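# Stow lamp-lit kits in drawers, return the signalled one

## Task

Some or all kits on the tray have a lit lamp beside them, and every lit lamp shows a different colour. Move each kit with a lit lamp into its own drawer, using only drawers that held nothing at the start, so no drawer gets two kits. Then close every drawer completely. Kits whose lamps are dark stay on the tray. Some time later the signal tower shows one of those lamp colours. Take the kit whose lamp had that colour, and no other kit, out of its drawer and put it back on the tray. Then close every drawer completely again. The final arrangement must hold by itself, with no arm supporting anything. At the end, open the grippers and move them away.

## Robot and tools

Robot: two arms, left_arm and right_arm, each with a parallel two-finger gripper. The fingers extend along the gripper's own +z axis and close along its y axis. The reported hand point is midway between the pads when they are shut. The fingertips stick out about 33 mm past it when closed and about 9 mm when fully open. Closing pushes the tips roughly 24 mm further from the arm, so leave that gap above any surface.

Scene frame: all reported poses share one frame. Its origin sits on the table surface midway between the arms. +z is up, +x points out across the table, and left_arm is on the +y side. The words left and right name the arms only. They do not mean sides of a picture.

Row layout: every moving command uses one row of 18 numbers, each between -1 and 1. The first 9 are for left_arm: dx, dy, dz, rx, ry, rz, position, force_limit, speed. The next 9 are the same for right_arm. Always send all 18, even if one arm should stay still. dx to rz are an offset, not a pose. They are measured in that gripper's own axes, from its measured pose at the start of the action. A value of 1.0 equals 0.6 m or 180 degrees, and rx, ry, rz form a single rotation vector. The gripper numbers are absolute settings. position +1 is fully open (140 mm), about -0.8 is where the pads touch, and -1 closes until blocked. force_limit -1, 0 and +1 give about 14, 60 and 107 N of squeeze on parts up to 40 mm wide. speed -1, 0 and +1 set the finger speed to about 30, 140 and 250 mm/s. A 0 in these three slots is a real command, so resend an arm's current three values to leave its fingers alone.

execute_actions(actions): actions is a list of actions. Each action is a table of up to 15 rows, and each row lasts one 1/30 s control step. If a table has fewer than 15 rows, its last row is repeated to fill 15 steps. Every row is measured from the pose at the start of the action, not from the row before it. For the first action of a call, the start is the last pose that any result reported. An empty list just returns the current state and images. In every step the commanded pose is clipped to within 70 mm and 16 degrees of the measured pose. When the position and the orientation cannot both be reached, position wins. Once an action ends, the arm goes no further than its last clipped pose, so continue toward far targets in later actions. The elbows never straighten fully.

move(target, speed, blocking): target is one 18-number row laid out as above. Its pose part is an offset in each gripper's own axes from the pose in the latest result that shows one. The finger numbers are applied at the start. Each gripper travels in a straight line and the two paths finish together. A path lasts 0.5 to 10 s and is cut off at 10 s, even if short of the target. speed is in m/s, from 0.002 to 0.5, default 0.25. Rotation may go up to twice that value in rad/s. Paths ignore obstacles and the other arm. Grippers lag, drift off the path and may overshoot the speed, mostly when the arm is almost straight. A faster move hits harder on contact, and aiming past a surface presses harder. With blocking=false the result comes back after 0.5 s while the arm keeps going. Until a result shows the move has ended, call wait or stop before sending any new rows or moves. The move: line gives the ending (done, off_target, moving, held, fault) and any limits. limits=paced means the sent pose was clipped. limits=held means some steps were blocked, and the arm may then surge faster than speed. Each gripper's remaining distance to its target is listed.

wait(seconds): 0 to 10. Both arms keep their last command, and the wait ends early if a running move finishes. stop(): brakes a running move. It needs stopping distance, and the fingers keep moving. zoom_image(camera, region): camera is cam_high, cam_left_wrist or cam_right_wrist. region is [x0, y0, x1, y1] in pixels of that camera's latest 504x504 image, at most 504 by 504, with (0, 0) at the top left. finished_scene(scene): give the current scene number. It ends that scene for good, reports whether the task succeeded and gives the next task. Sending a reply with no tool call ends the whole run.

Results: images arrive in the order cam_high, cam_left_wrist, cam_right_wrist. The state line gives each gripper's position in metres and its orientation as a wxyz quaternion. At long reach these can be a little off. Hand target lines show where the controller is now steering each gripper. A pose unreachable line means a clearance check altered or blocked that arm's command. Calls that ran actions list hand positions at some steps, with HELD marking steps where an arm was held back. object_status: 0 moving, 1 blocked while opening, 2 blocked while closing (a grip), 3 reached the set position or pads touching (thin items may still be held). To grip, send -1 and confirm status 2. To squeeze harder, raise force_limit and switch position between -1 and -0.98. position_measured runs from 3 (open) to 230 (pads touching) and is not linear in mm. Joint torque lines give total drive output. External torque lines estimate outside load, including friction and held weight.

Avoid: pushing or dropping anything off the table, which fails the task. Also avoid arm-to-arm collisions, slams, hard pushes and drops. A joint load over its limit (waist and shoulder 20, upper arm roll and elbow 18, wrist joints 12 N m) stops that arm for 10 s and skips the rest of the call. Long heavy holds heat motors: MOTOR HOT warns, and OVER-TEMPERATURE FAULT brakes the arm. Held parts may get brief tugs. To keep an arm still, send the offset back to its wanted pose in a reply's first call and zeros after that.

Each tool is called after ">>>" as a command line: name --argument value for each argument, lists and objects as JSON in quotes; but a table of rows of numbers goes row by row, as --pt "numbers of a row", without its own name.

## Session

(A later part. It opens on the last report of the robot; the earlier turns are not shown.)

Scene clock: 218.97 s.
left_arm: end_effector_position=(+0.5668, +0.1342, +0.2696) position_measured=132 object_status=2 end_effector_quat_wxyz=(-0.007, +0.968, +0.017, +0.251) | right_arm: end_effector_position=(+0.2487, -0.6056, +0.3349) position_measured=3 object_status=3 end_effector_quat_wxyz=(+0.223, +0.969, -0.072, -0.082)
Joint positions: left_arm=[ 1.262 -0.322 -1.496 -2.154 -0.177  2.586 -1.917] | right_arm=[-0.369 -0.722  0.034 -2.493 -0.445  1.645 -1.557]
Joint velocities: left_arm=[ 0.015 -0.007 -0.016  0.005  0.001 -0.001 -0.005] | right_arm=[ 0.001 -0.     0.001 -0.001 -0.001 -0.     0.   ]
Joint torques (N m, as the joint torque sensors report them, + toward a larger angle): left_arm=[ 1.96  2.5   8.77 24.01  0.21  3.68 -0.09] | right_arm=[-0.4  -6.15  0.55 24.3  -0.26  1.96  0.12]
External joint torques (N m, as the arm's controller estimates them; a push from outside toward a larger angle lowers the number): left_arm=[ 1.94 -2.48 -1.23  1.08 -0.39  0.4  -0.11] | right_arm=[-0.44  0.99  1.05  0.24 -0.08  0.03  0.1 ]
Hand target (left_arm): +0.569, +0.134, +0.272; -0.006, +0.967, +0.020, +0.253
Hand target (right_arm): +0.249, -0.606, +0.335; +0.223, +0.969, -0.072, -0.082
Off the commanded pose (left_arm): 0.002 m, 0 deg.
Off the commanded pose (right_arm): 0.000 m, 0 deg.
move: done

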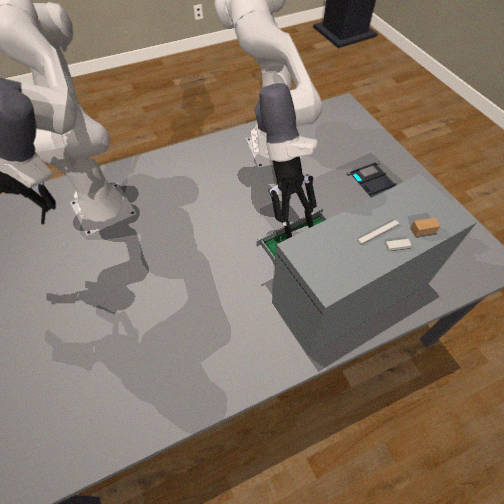

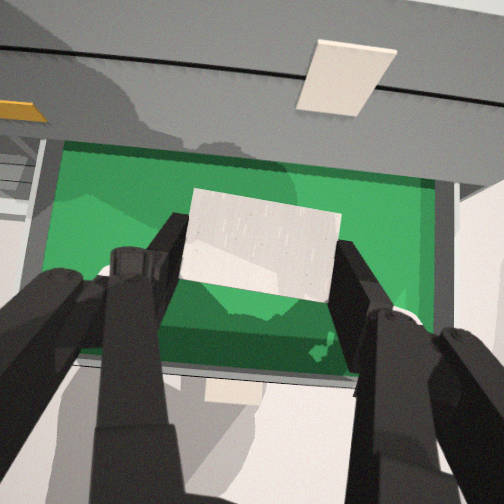

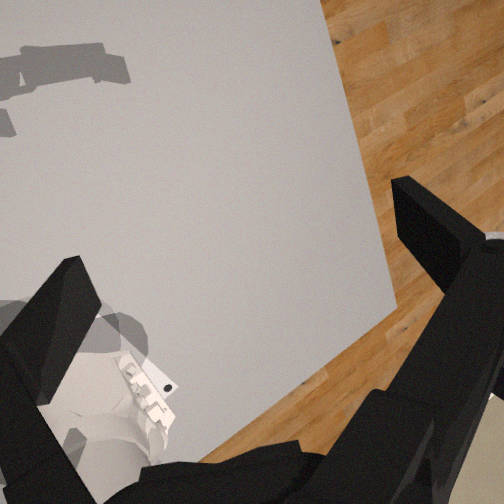

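>>> move --target '[-0.04,0,0.045,0,0,0,-1,0,0,0,0,0,0,0,0,1,0,0]' --speed 0.04

Scene clock: 221.17 s.
left_arm: end_effector_position=(+0.5611, +0.1328, +0.2385) position_measured=132 object_status=2 end_effector_quat_wxyz=(-0.007, +0.967, +0.012, +0.253) | right_arm: end_effector_position=(+0.2487, -0.6056, +0.3349) position_measured=3 object_status=3 end_effector_quat_wxyz=(+0.223, +0.969, -0.072, -0.082)
Joint positions: left_arm=[ 1.316 -0.322 -1.575 -2.215 -0.18   2.674 -1.924] | right_arm=[-0.369 -0.722  0.034 -2.493 -0.445  1.645 -1.557]
Joint velocities: left_arm=[ 0.006  0.002 -0.007 -0.004 -0.001  0.02  -0.006] | right_arm=[ 0.    -0.001  0.001  0.001 -0.     0.001  0.   ]
Joint torques (N m, as the joint torque sensors report them, + toward a larger angle): left_arm=[ 2.01  5.66  8.06 18.81 -0.65  3.2  -0.22] | right_arm=[-0.27 -6.24  0.33 24.51 -0.3   1.91  0.11]
External joint torques (N m, as the arm's controller estimates them; a push from outside toward a larger angle lowers the number): left_arm=[ 1.8  -1.34 -2.1  -3.64 -1.15 -0.12 -0.23] | right_arm=[-0.3   0.86  0.84  0.44 -0.11 -0.02  0.09]
Hand target (left_arm): +0.559, +0.133, +0.235; -0.006, +0.968, +0.016, +0.251
Hand target (right_arm): +0.249, -0.606, +0.335; +0.223, +0.969, -0.072, -0.082
Off the commanded pose (left_arm): 0.005 m, 1 deg.
Off the commanded pose (right_arm): 0.000 m, 0 deg.
move: off_target (left_arm)

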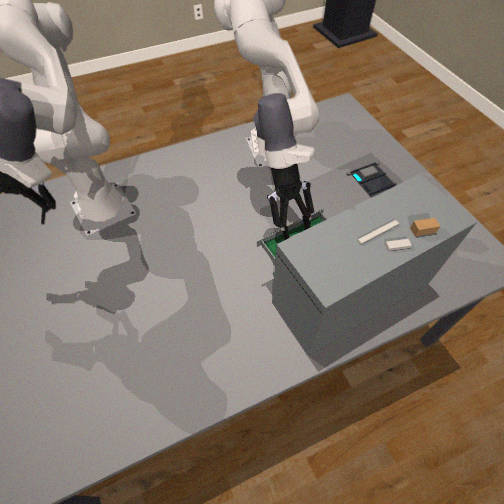

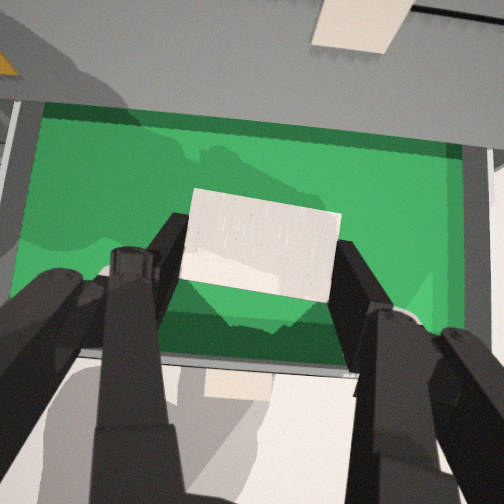

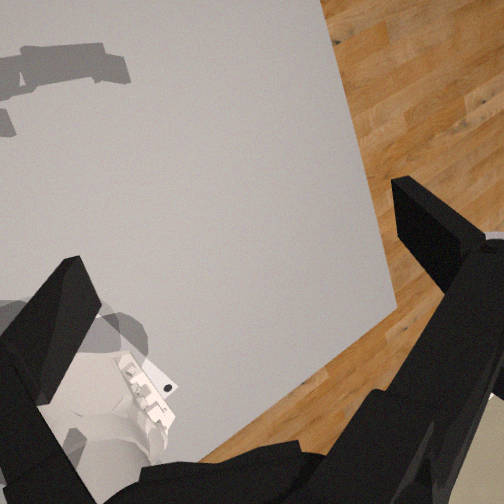

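>>> move --target '[0.025,0,0.008,0,0,0,-1,0,0,0,0,0,0,0,0,1,0,0]' --speed 0.04

>>> move --target '[-0.012,0,0.022,0,0,0,-1,0,0,0,0,0,0,0,0,1,0,0]' --speed 0.03

Scene clock: 223.97 s.
left_arm: end_effector_position=(+0.5761, +0.1336, +0.2418) position_measured=132 object_status=2 end_effector_quat_wxyz=(-0.006, +0.967, +0.016, +0.255) | right_arm: end_effector_position=(+0.2487, -0.6056, +0.3349) position_measured=3 object_status=3 end_effector_quat_wxyz=(+0.223, +0.969, -0.072, -0.082)
Joint positions: left_arm=[ 1.431 -0.321 -1.672 -2.168 -0.18   2.663 -1.92 ] | right_arm=[-0.369 -0.722  0.034 -2.493 -0.445  1.645 -1.557]
Joint velocities: left_arm=[ 0.016  0.    -0.017  0.007 -0.    -0.01   0.006] | right_arm=[-0.002 -0.001  0.001  0.    -0.001 -0.    -0.002]
Joint torques (N m, as the joint torque sensors report them, + toward a larger angle): left_arm=[ 0.23  9.41  8.69 22.88  1.05  3.08  0.29] | right_arm=[-0.31 -6.6   0.53 24.38 -0.33  1.91  0.11]
External joint torques (N m, as the arm's controller estimates them; a push from outside toward a larger angle lowers the number): left_arm=[ 0.31 -0.72 -1.27  0.29  0.52 -0.23  0.28] | right_arm=[-0.32  0.56  1.06  0.29 -0.14 -0.01  0.09]
Hand target (left_arm): +0.577, +0.133, +0.243; -0.007, +0.967, +0.013, +0.254
Hand target (right_arm): +0.249, -0.606, +0.335; +0.223, +0.969, -0.072, -0.082
Off the commanded pose (left_arm): 0.001 m, 0 deg.
Off the commanded pose (right_arm): 0.000 m, 0 deg.
move: done

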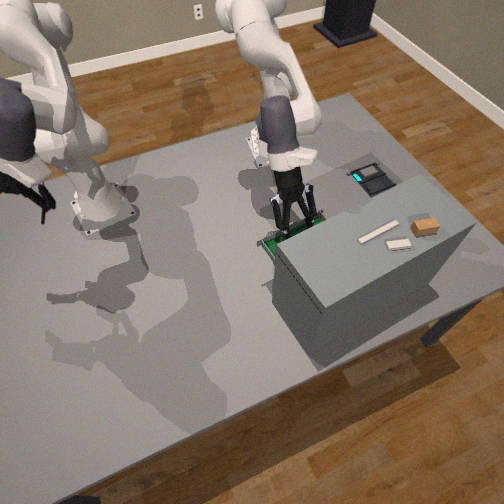

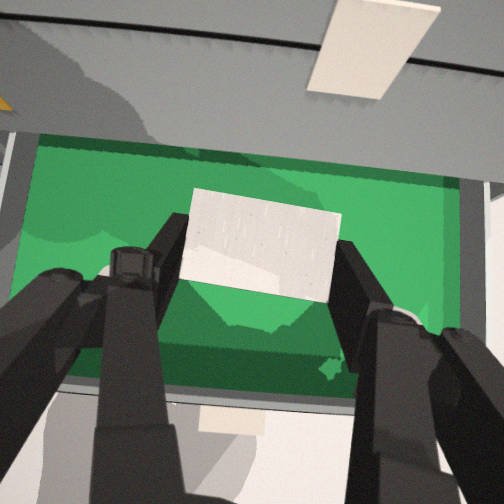

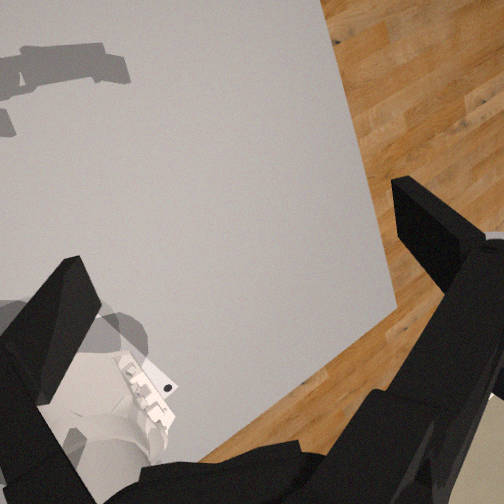

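Scene clock: 224.77 s.
left_arm: end_effector_position=(+0.5844, +0.1333, +0.2386) position_measured=132 object_status=2 end_effector_quat_wxyz=(-0.002, +0.964, +0.016, +0.266) | right_arm: end_effector_position=(+0.2487, -0.6056, +0.3349) position_measured=3 object_status=3 end_effector_quat_wxyz=(+0.223, +0.969, -0.072, -0.082)
Joint positions: left_arm=[ 1.487 -0.321 -1.726 -2.172 -0.18   2.709 -1.92 ] | right_arm=[-0.369 -0.722  0.034 -2.493 -0.445  1.645 -1.557]
Joint velocities: left_arm=[ 0.016  0.    -0.017 -0.001  0.001  0.016 -0.002] | right_arm=[ 0.002  0.001  0.001  0.    -0.001 -0.     0.   ]
Joint torques (N m, as the joint torque sensors report them, + toward a larger angle): left_arm=[ 0.64  9.03  4.91 15.49 -0.35  1.41 -0.02] | right_arm=[-0.55 -6.43  0.39 24.54 -0.29  1.91  0.13]
External joint torques (N m, as the arm's controller estimates them; a push from outside toward a larger angle lowers the number): left_arm=[ 0.78 -2.7  -4.96 -6.98 -0.85 -1.93 -0.04] | right_arm=[-0.61  0.57  0.87  0.56 -0.11 -0.01  0.11]
Hand target (left_arm): +0.576, +0.133, +0.227; -0.006, +0.967, +0.016, +0.255
Hand target (right_arm): +0.249, -0.606, +0.335; +0.223, +0.969, -0.072, -0.082
Off the commanded pose (left_arm): 0.014 m, 1 deg.
Off the commanded pose (right_arm): 0.000 m, 0 deg.
move: off_target (left_arm)

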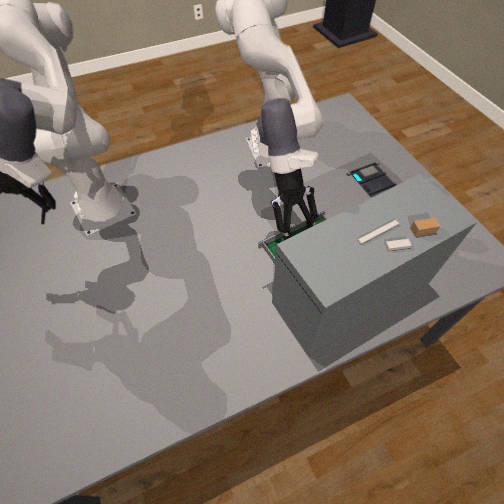

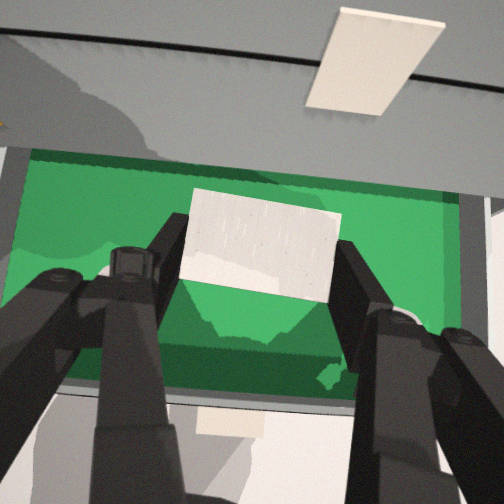

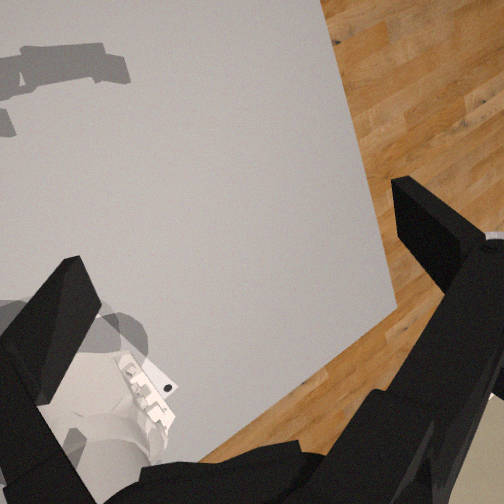

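>>> move --target '[-0.01,0,-0.006,0,0,0,0.2,0,0,0,0,0,0,0,0,1,0,0]' --speed 0.03

>>> move --target '[0,0,-0.09,0,0,0,0.2,0,0,0,0,0,0,0,0,1,0,0]' --speed 0.1

>>> move --target '[-0.1,0.005,-0.055,0,0,0,-0.2,0,0,0,0,0,0,0,0,1,0,0]'

>>> move --target '[-0.065,0,0.11,0,0,0,-0.2,0,0,0,0,0,0,0,0,1,0,0]' --speed 0.15

Scene clock: 227.43 s.
left_arm: end_effector_position=(+0.5785, +0.1326, +0.2392) position_measured=104 object_status=3 end_effector_quat_wxyz=(-0.003, +0.964, +0.014, +0.267) | right_arm: end_effector_position=(+0.2487, -0.6056, +0.3349) position_measured=3 object_status=3 end_effector_quat_wxyz=(+0.223, +0.969, -0.072, -0.082)
Joint positions: left_arm=[ 1.432 -0.321 -1.678 -2.191 -0.18   2.713 -1.92 ] | right_arm=[-0.369 -0.722  0.034 -2.493 -0.445  1.645 -1.557]
Joint velocities: left_arm=[-0.011  0.     0.012 -0.002 -0.001  0.     0.001] | right_arm=[ 0.    -0.    -0.001  0.001  0.001  0.    -0.001]
Joint torques (N m, as the joint torque sensors report them, + toward a larger angle): left_arm=[-1.03  8.74 11.26 20.47  0.13  3.28 -0.03] | right_arm=[-0.37 -6.32  0.61 24.35 -0.26  1.91  0.14]
External joint torques (N m, as the arm's controller estimates them; a push from outside toward a larger angle lowers the number): left_arm=[-1.12 -1.45  1.24 -1.91 -0.34 -0.05 -0.05] | right_arm=[-0.4   0.83  1.12  0.26 -0.08 -0.02  0.12]
Hand target (left_arm): +0.577, +0.133, +0.238; -0.002, +0.964, +0.016, +0.266
Hand target (right_arm): +0.249, -0.606, +0.335; +0.223, +0.969, -0.072, -0.082
Off the commanded pose (left_arm): 0.001 m, 0 deg.
Off the commanded pose (right_arm): 0.000 m, 0 deg.
move: done

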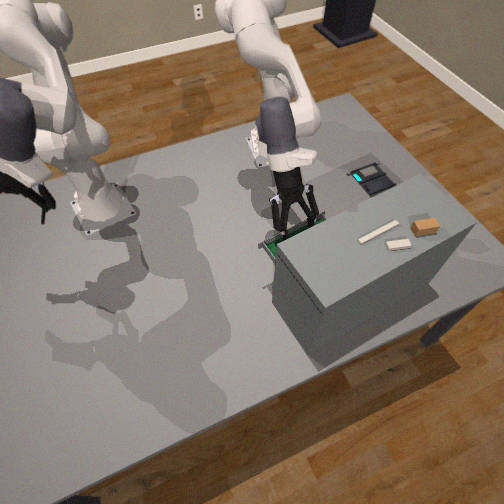

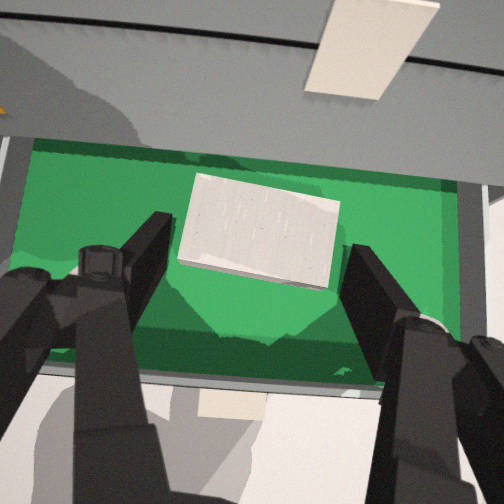

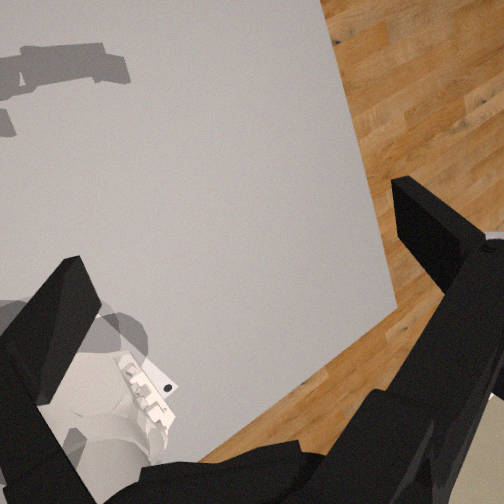

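Scene clock: 228.50 s.
left_arm: end_effector_position=(+0.5523, +0.1322, +0.2854) position_measured=104 object_status=3 end_effector_quat_wxyz=(-0.004, +0.963, +0.016, +0.268) | right_arm: end_effector_position=(+0.2487, -0.6056, +0.3349) position_measured=3 object_status=3 end_effector_quat_wxyz=(+0.223, +0.969, -0.072, -0.082)
Joint positions: left_arm=[ 1.063 -0.362 -1.313 -2.213 -0.208  2.607 -1.907] | right_arm=[-0.369 -0.722  0.034 -2.493 -0.445  1.645 -1.557]
Joint velocities: left_arm=[-0.012  0.001  0.01  -0.002  0.001 -0.008  0.004] | right_arm=[-0.001  0.001 -0.001 -0.     0.     0.    -0.   ]
Joint torques (N m, as the joint torque sensors report them, + toward a larger angle): left_arm=[-1.07 -0.43 11.65 20.97  0.56  2.89  0.34] | right_arm=[-0.5  -6.41  0.4  24.3  -0.29  1.93  0.11]
External joint torques (N m, as the arm's controller estimates them; a push from outside toward a larger angle lowers the number): left_arm=[-1.08 -0.72  1.05 -1.95 -0.05 -0.45  0.32] | right_arm=[-0.52  0.67  0.92  0.25 -0.11  0.01  0.09]
Hand target (left_arm): +0.550, +0.133, +0.283; -0.005, +0.964, +0.014, +0.265
Hand target (right_arm): +0.249, -0.606, +0.335; +0.223, +0.969, -0.072, -0.082
Off the commanded pose (left_arm): 0.002 m, 0 deg.
Off the commanded pose (right_arm): 0.000 m, 0 deg.
move: done

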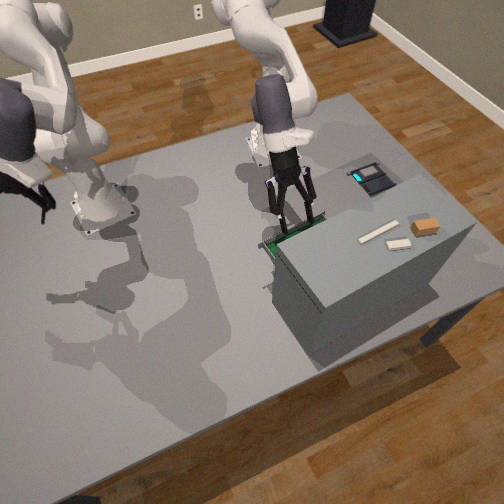

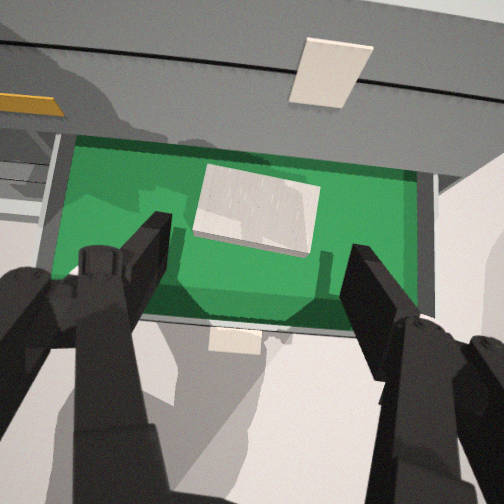

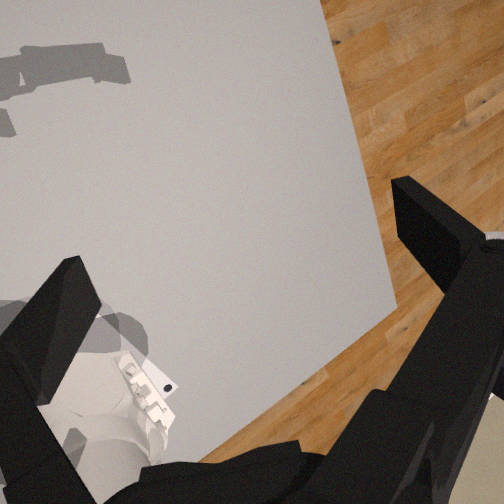

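Scene clock: 229.40 s.
left_arm: end_effector_position=(+0.4851, +0.1264, +0.2817) position_measured=154 object_status=3 end_effector_quat_wxyz=(-0.006, +0.963, +0.017, +0.269) | right_arm: end_effector_position=(+0.2487, -0.6056, +0.3349) position_measured=3 object_status=3 end_effector_quat_wxyz=(+0.223, +0.969, -0.072, -0.082)
Joint positions: left_arm=[ 0.74  -0.525 -1.072 -2.387 -0.343  2.586 -1.874] | right_arm=[-0.369 -0.722  0.034 -2.493 -0.445  1.645 -1.557]
Joint velocities: left_arm=[-0.017  0.001  0.014 -0.003 -0.001 -0.     0.006] | right_arm=[-0.     0.001 -0.     0.001  0.001 -0.     0.001]
Joint torques (N m, as the joint torque sensors report them, + toward a larger angle): left_arm=[-0.89 -3.36 13.29 20.39  0.34  3.14  0.28] | right_arm=[-0.49 -6.55  0.48 24.31 -0.29  1.89  0.12]
External joint torques (N m, as the arm's controller estimates them; a push from outside toward a larger angle lowers the number): left_arm=[-0.83 -0.79  0.87 -1.43 -0.31 -0.22  0.27] | right_arm=[-0.51  0.59  1.01  0.22 -0.1  -0.03  0.1 ]
Hand target (left_arm): +0.484, +0.127, +0.280; -0.006, +0.964, +0.015, +0.267
Hand target (right_arm): +0.249, -0.606, +0.335; +0.223, +0.969, -0.072, -0.082
Off the commanded pose (left_arm): 0.002 m, 0 deg.
Off the commanded pose (right_arm): 0.000 m, 0 deg.
move: done

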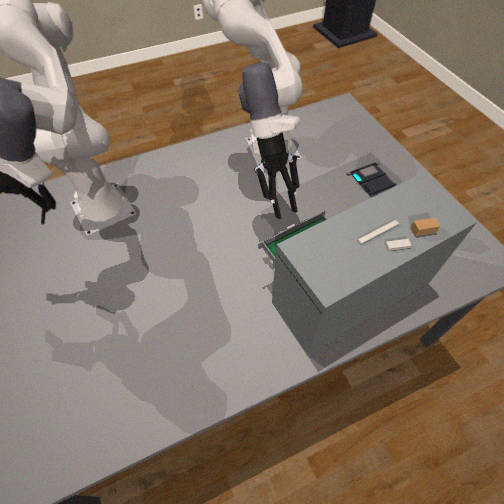

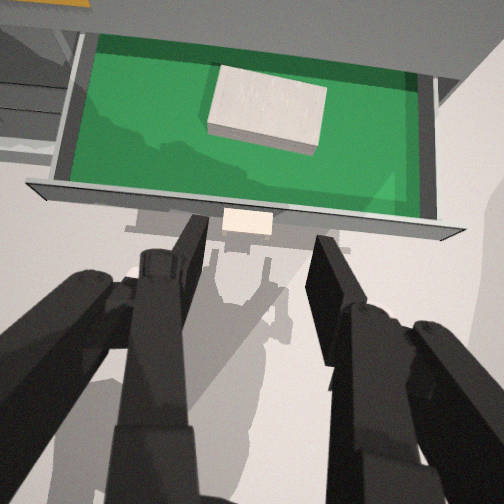

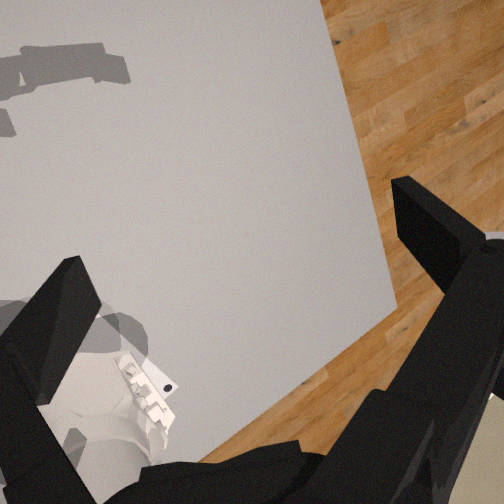

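Scene clock: 230.57 s.
left_arm: end_effector_position=(+0.4851, +0.1242, +0.2048) position_measured=154 object_status=3 end_effector_quat_wxyz=(-0.005, +0.964, +0.012, +0.267) | right_arm: end_effector_position=(+0.2487, -0.6056, +0.3349) position_measured=3 object_status=3 end_effector_quat_wxyz=(+0.223, +0.969, -0.072, -0.082)
Joint positions: left_arm=[ 0.904 -0.441 -1.302 -2.476 -0.338  2.795 -1.908] | right_arm=[-0.369 -0.722  0.034 -2.493 -0.445  1.645 -1.557]
Joint velocities: left_arm=[ 0.001 -0.    -0.002 -0.     0.001  0.014 -0.007] | right_arm=[-0.    -0.002 -0.     0.001  0.     0.    -0.   ]
Joint torques (N m, as the joint torque sensors report them, + toward a larger angle): left_arm=[ 3.26  0.4   9.75 19.97 -0.64  3.72 -0.1 ] | right_arm=[-0.38 -6.27  0.24 24.32 -0.27  1.92  0.12]
External joint torques (N m, as the arm's controller estimates them; a push from outside toward a larger angle lowers the number): left_arm=[ 3.35  0.17 -1.63 -0.31 -1.04  0.38 -0.11] | right_arm=[-0.35  0.93  0.83  0.23 -0.08  0.    0.1 ]
Hand target (left_arm): +0.486, +0.124, +0.206; -0.003, +0.963, +0.016, +0.269
Hand target (right_arm): +0.249, -0.606, +0.335; +0.223, +0.969, -0.072, -0.082
Off the commanded pose (left_arm): 0.003 m, 1 deg.
Off the commanded pose (right_arm): 0.000 m, 0 deg.
move: done

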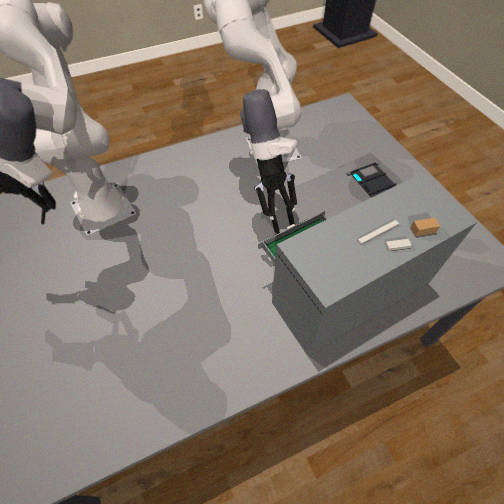

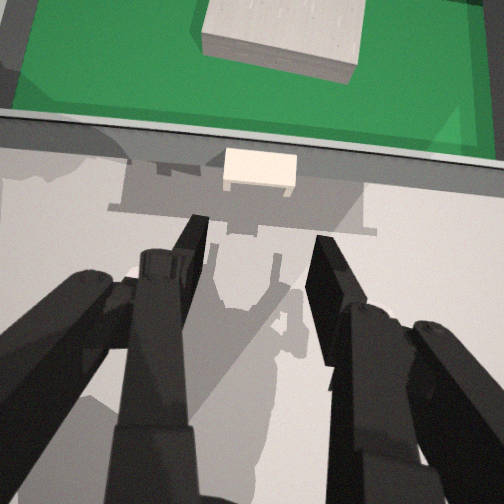

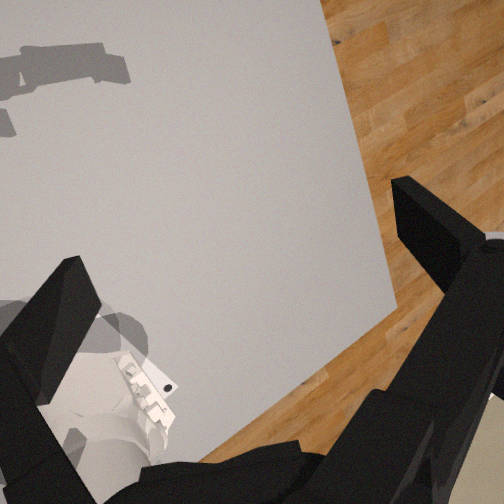

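>>> move --target '[0.212,-0.024,0.127,0,0,0,-0.2,0,0,0,0,0,0,0,0,1,0,0]' --speed 0.07

>>> move --target '[-0.072,0,-0.043,0,0,0,-0.2,0,0,0,0,0,0,0,0,1,0,0]' --speed 0.1

>>> move --target '[-0.033,0,0.057,0,0,0,-0.2,0,0,0,0,0,0,0,0,1,0,0]' --speed 0.1

Scene clock: 235.50 s.
left_arm: end_effector_position=(+0.6234, +0.1388, +0.2050) position_measured=154 object_status=3 end_effector_quat_wxyz=(+0.001, +0.966, +0.022, +0.257) | right_arm: end_effector_position=(+0.2487, -0.6056, +0.3349) position_measured=3 object_status=3 end_effector_quat_wxyz=(+0.223, +0.969, -0.072, -0.082)
Joint positions: left_arm=[ 1.878 -0.396 -2.078 -2.061 -0.293  2.727 -1.828] | right_arm=[-0.369 -0.722  0.034 -2.493 -0.445  1.645 -1.557]
Joint velocities: left_arm=[ 0.015 -0.001 -0.013  0.005  0.001 -0.007  0.009] | right_arm=[ 0.001  0.    -0.001 -0.001 -0.     0.     0.   ]
Joint torques (N m, as the joint torque sensors report them, + toward a larger angle): left_arm=[ 6.76 18.94 11.37 25.14  1.83  6.95  0.99] | right_arm=[-0.5  -6.52  0.53 24.25 -0.29  1.93  0.12]
External joint torques (N m, as the arm's controller estimates them; a push from outside toward a larger angle lowers the number): left_arm=[ 6.75 -5.63  0.15  3.32  1.28  3.59  0.98] | right_arm=[-0.53  0.56  1.05  0.24 -0.11  0.01  0.1 ]
Hand target (left_arm): +0.634, +0.143, +0.213; -0.003, +0.962, +0.013, +0.271
Hand target (right_arm): +0.249, -0.606, +0.335; +0.223, +0.969, -0.072, -0.082
Off the commanded pose (left_arm): 0.010 m, 2 deg.
Off the commanded pose (right_arm): 0.000 m, 0 deg.
move: off_target (left_arm)

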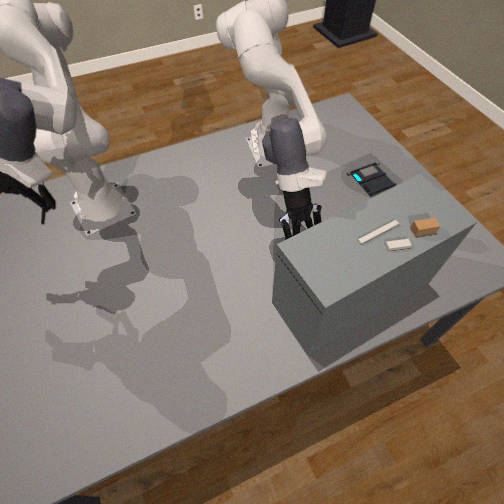

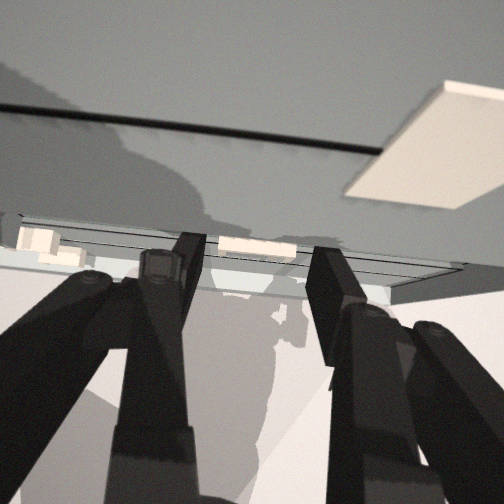

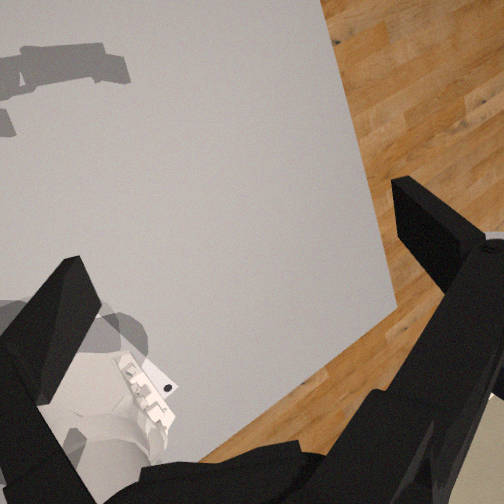

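Scene clock: 236.43 s.
left_arm: end_effector_position=(+0.5729, +0.1362, +0.2043) position_measured=154 object_status=3 end_effector_quat_wxyz=(-0.001, +0.967, +0.014, +0.255) | right_arm: end_effector_position=(+0.2487, -0.6056, +0.3349) position_measured=3 object_status=3 end_effector_quat_wxyz=(+0.223, +0.969, -0.072, -0.082)
Joint positions: left_arm=[ 1.554 -0.32  -1.811 -2.225 -0.201  2.765 -1.908] | right_arm=[-0.369 -0.722  0.034 -2.493 -0.445  1.645 -1.557]
Joint velocities: left_arm=[-0.02  -0.01   0.02  -0.005 -0.009  0.009 -0.025] | right_arm=[ 0.    -0.    -0.     0.001 -0.    -0.     0.001]
Joint torques (N m, as the joint torque sensors report them, + toward a larger angle): left_arm=[-1.91 11.11 10.24 19.88 -0.67  3.66 -0.01] | right_arm=[-0.57 -6.42  0.48 24.42 -0.3   1.94  0.15]
External joint torques (N m, as the arm's controller estimates them; a push from outside toward a larger angle lowers the number): left_arm=[-1.92 -2.7   0.57 -1.88 -1.11  0.34 -0.02] | right_arm=[-0.6   0.69  0.99  0.38 -0.12  0.02  0.13]
Hand target (left_arm): +0.573, +0.137, +0.204; +0.001, +0.966, +0.022, +0.256
Hand target (right_arm): +0.249, -0.606, +0.335; +0.223, +0.969, -0.072, -0.082
Off the commanded pose (left_arm): 0.002 m, 1 deg.
Off the commanded pose (right_arm): 0.000 m, 0 deg.
move: done

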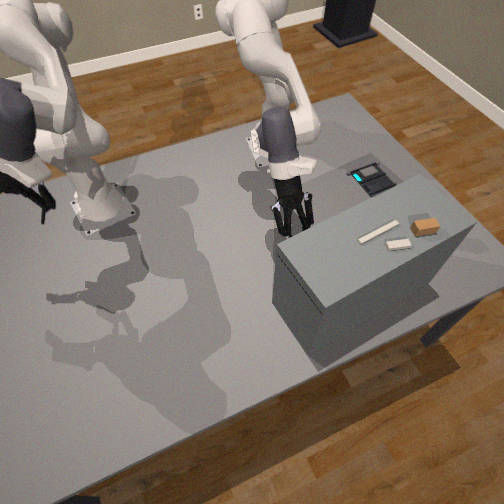

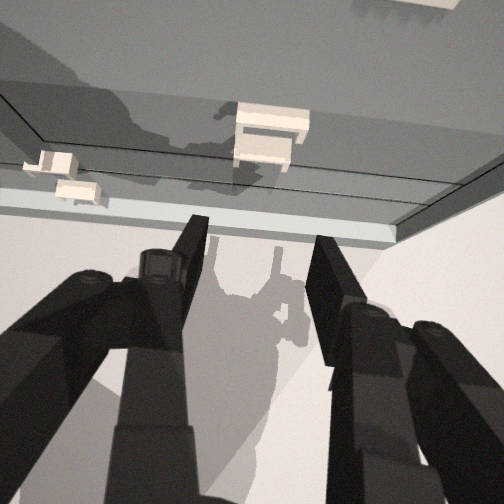

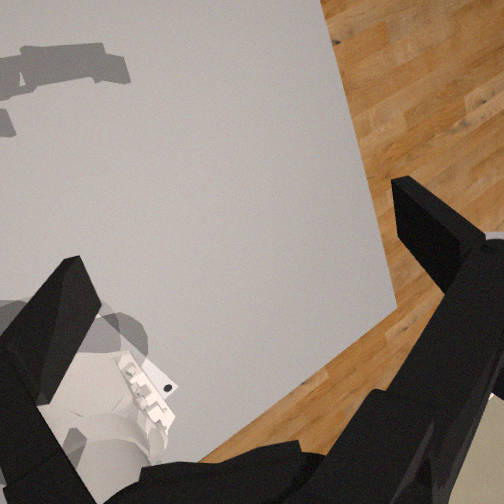

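Scene clock: 237.37 s.
left_arm: end_effector_position=(+0.5720, +0.1348, +0.1648) position_measured=154 object_status=3 end_effector_quat_wxyz=(-0.001, +0.967, +0.016, +0.253) | right_arm: end_effector_position=(+0.2487, -0.6056, +0.3349) position_measured=3 object_status=3 end_effector_quat_wxyz=(+0.223, +0.969, -0.072, -0.082)
Joint positions: left_arm=[ 1.716 -0.357 -1.994 -2.249 -0.256  2.85  -1.887] | right_arm=[-0.369 -0.722  0.034 -2.493 -0.445  1.645 -1.557]
Joint velocities: left_arm=[ 0.007  0.002 -0.009 -0.     0.001  0.017  0.004] | right_arm=[ 0.     0.001  0.    -0.     0.     0.001 -0.001]
Joint torques (N m, as the joint torque sensors report them, + toward a larger angle): left_arm=[ 0.93 19.16  9.09 19.19  0.16  3.87  0.24] | right_arm=[-0.56 -6.44  0.48 24.23 -0.27  1.9   0.11]
External joint torques (N m, as the arm's controller estimates them; a push from outside toward a larger angle lowers the number): left_arm=[ 1.01 -0.25 -0.97 -1.44 -0.22  0.54  0.23] | right_arm=[-0.59  0.65  1.    0.16 -0.09 -0.03  0.09]
Hand target (left_arm): +0.573, +0.135, +0.165; +0.000, +0.967, +0.014, +0.255
Hand target (right_arm): +0.249, -0.606, +0.335; +0.223, +0.969, -0.072, -0.082
Off the commanded pose (left_arm): 0.001 m, 0 deg.
Off the commanded pose (right_arm): 0.000 m, 0 deg.
move: done

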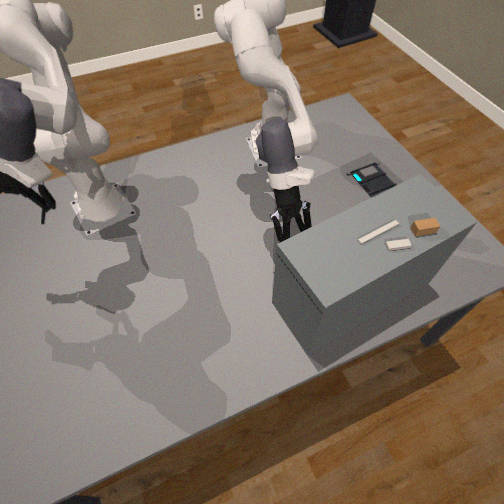

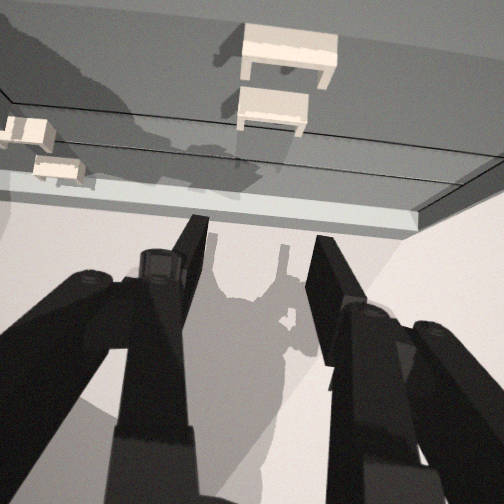

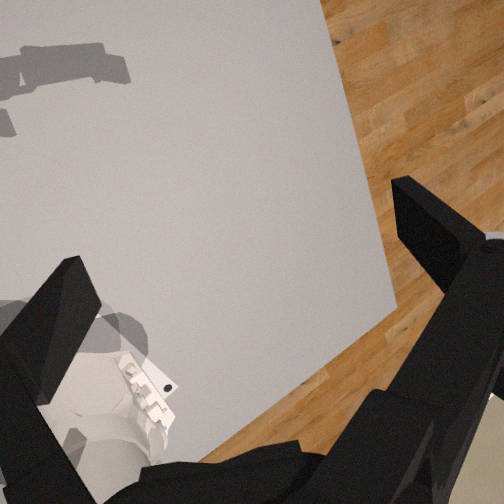

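>>> move --target '[0.079,-0.01,0.041,0,0,0,-0.2,0,0,0,0,0,0,0,0,1,0,0]' --speed 0.04

>>> move --target '[0,0,0,0,0,0,-1,0,0,0,0,0,0,0,0,1,0,0]'

>>> move --target '[-0.06,0.006,-0.034,0,0,0,-1,0,0,0,0,0,0,0,0,1,0,0]' --speed 0.05

Scene clock: 241.10 s.
left_arm: end_effector_position=(+0.6214, +0.1409, +0.1670) position_measured=154 object_status=3 end_effector_quat_wxyz=(+0.002, +0.968, +0.020, +0.251) | right_arm: end_effector_position=(+0.2487, -0.6056, +0.3349) position_measured=3 object_status=3 end_effector_quat_wxyz=(+0.223, +0.969, -0.072, -0.082)
Joint positions: left_arm=[ 2.01  -0.411 -2.225 -2.086 -0.287  2.797 -1.832] | right_arm=[-0.369 -0.722  0.034 -2.493 -0.445  1.645 -1.557]
Joint velocities: left_arm=[ 0.025  0.008 -0.019  0.016  0.001 -0.025  0.   ] | right_arm=[ 0.    -0.001 -0.    -0.001 -0.001 -0.     0.001]
Joint torques (N m, as the joint torque sensors report them, + toward a larger angle): left_arm=[ 3.97 23.32  9.85 23.04  0.58  4.72  0.66] | right_arm=[-0.5  -6.33  0.54 24.43 -0.28  1.93  0.13]
External joint torques (N m, as the arm's controller estimates them; a push from outside toward a larger angle lowers the number): left_arm=[ 4.02 -5.07 -0.74  1.91  0.09  1.35  0.64] | right_arm=[-0.5   0.79  1.09  0.4  -0.09  0.01  0.11]
Hand target (left_arm): +0.625, +0.143, +0.169; -0.001, +0.967, +0.016, +0.255
Hand target (right_arm): +0.249, -0.606, +0.335; +0.223, +0.969, -0.072, -0.082
Off the commanded pose (left_arm): 0.004 m, 1 deg.
Off the commanded pose (right_arm): 0.000 m, 0 deg.
move: off_target (left_arm)

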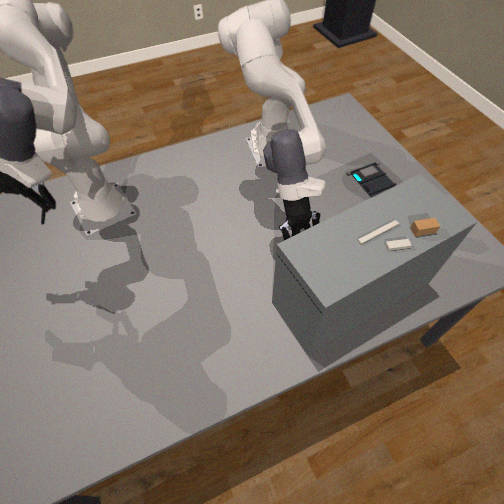

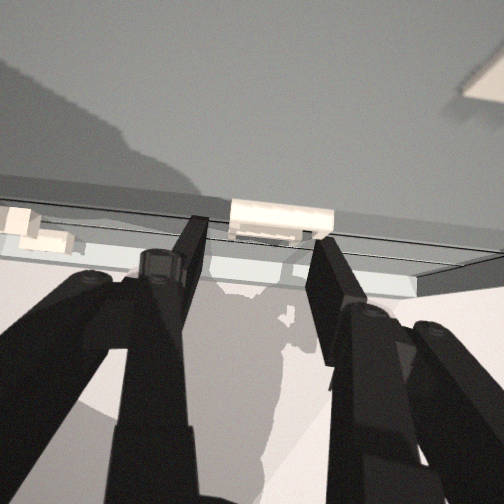

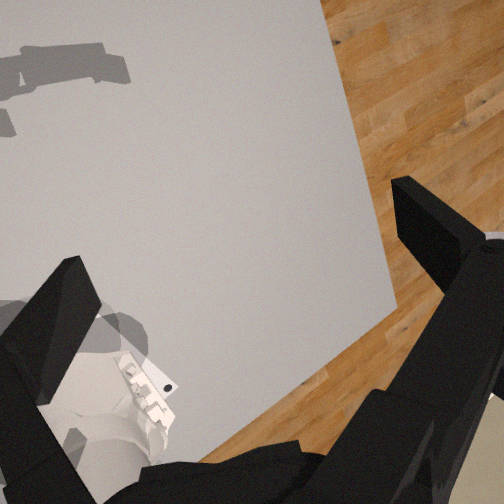

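Scene clock: 241.67 s.
left_arm: end_effector_position=(+0.6204, +0.1534, +0.1666) position_measured=233 object_status=3 end_effector_quat_wxyz=(-0.000, +0.969, +0.031, +0.245) | right_arm: end_effector_position=(+0.2487, -0.6056, +0.3349) position_measured=3 object_status=3 end_effector_quat_wxyz=(+0.223, +0.969, -0.072, -0.082)
Joint positions: left_arm=[ 2.013 -0.404 -2.211 -2.092 -0.287  2.783 -1.835] | right_arm=[-0.369 -0.722  0.034 -2.493 -0.445  1.645 -1.557]
Joint velocities: left_arm=[-0.001 -0.001  0.001 -0.     0.001  0.    -0.002] | right_arm=[ 0.001  0.     0.    -0.001  0.     0.    -0.   ]
Joint torques (N m, as the joint torque sensors report them, + toward a larger angle): left_arm=[-2.02 21.09  3.93 23.73  0.15  5.43  0.26] | right_arm=[-0.49 -6.49  0.43 24.4  -0.28  1.9   0.13]
External joint torques (N m, as the arm's controller estimates them; a push from outside toward a larger angle lowers the number): left_arm=[-2.03 -6.71 -6.59  2.52 -0.34  2.08  0.25] | right_arm=[-0.45  0.52  1.04  0.43 -0.09 -0.01  0.11]
Hand target (left_arm): +0.621, +0.141, +0.167; +0.002, +0.968, +0.021, +0.251
Hand target (right_arm): +0.249, -0.606, +0.335; +0.223, +0.969, -0.072, -0.082
Off the commanded pose (left_arm): 0.013 m, 1 deg.
Off the commanded pose (right_arm): 0.000 m, 0 deg.
move: off_target (left_arm)

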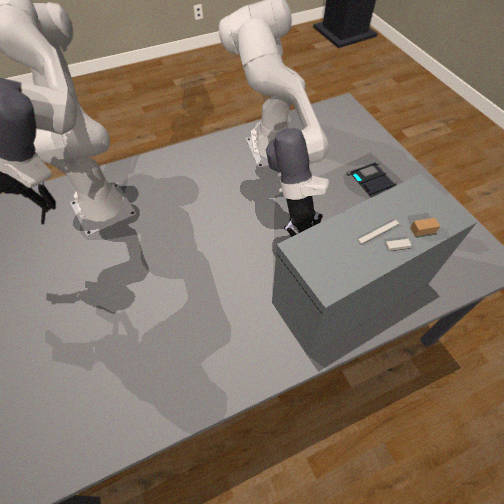

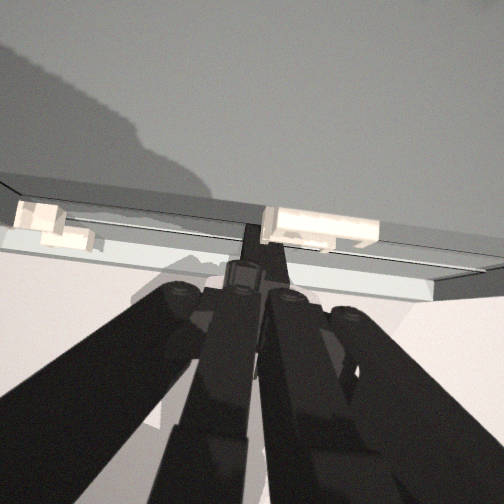

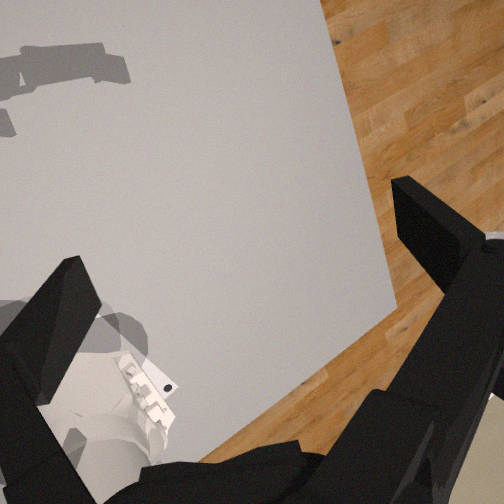

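Scene clock: 242.83 s.
left_arm: end_effector_position=(+0.5797, +0.1497, +0.1658) position_measured=233 object_status=3 end_effector_quat_wxyz=(-0.003, +0.970, +0.028, +0.243) | right_arm: end_effector_position=(+0.2487, -0.6056, +0.3349) position_measured=3 object_status=3 end_effector_quat_wxyz=(+0.223, +0.969, -0.072, -0.082)
Joint positions: left_arm=[ 1.783 -0.347 -2.027 -2.223 -0.239  2.813 -1.892] | right_arm=[-0.369 -0.722  0.034 -2.493 -0.445  1.645 -1.557]
Joint velocities: left_arm=[-0.019 -0.001  0.016 -0.006 -0.    -0.    -0.015] | right_arm=[-0.002 -0.001 -0.     0.001  0.001  0.    -0.001]
Joint torques (N m, as the joint torque sensors report them, + toward a larger angle): left_arm=[-1.87 17.61 10.18 19.07 -0.19  3.77 -0.09] | right_arm=[-0.5  -6.34  0.47 24.29 -0.29  1.92  0.13]
External joint torques (N m, as the arm's controller estimates them; a push from outside toward a larger angle lowers the number): left_arm=[-1.82 -2.82  0.46 -1.95 -0.59  0.44 -0.1 ] | right_arm=[-0.5   0.82  1.02  0.19 -0.11  0.    0.11]
Hand target (left_arm): +0.579, +0.147, +0.166; -0.001, +0.969, +0.031, +0.244
Hand target (right_arm): +0.249, -0.606, +0.335; +0.223, +0.969, -0.072, -0.082
Off the commanded pose (left_arm): 0.003 m, 0 deg.
Off the commanded pose (right_arm): 0.000 m, 0 deg.
move: done

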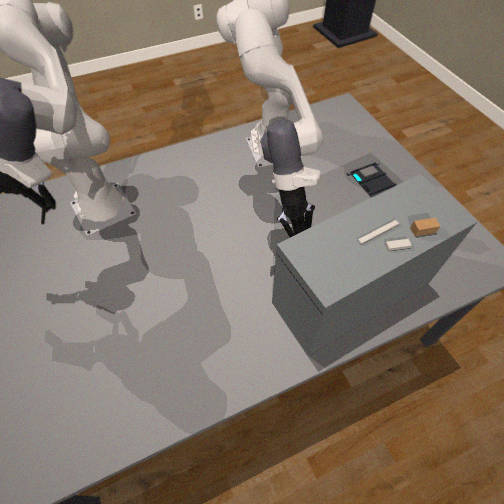

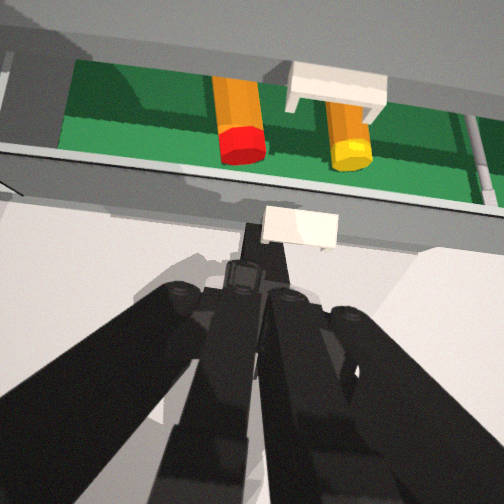

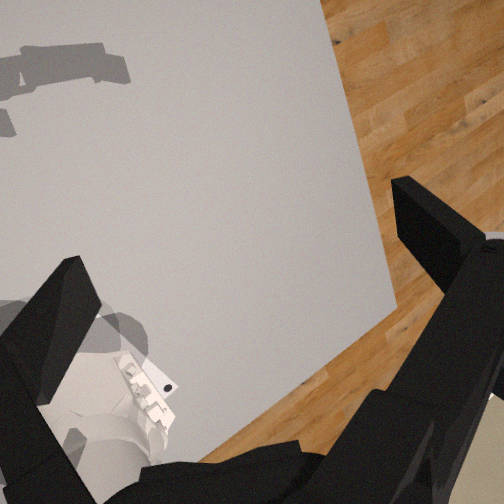

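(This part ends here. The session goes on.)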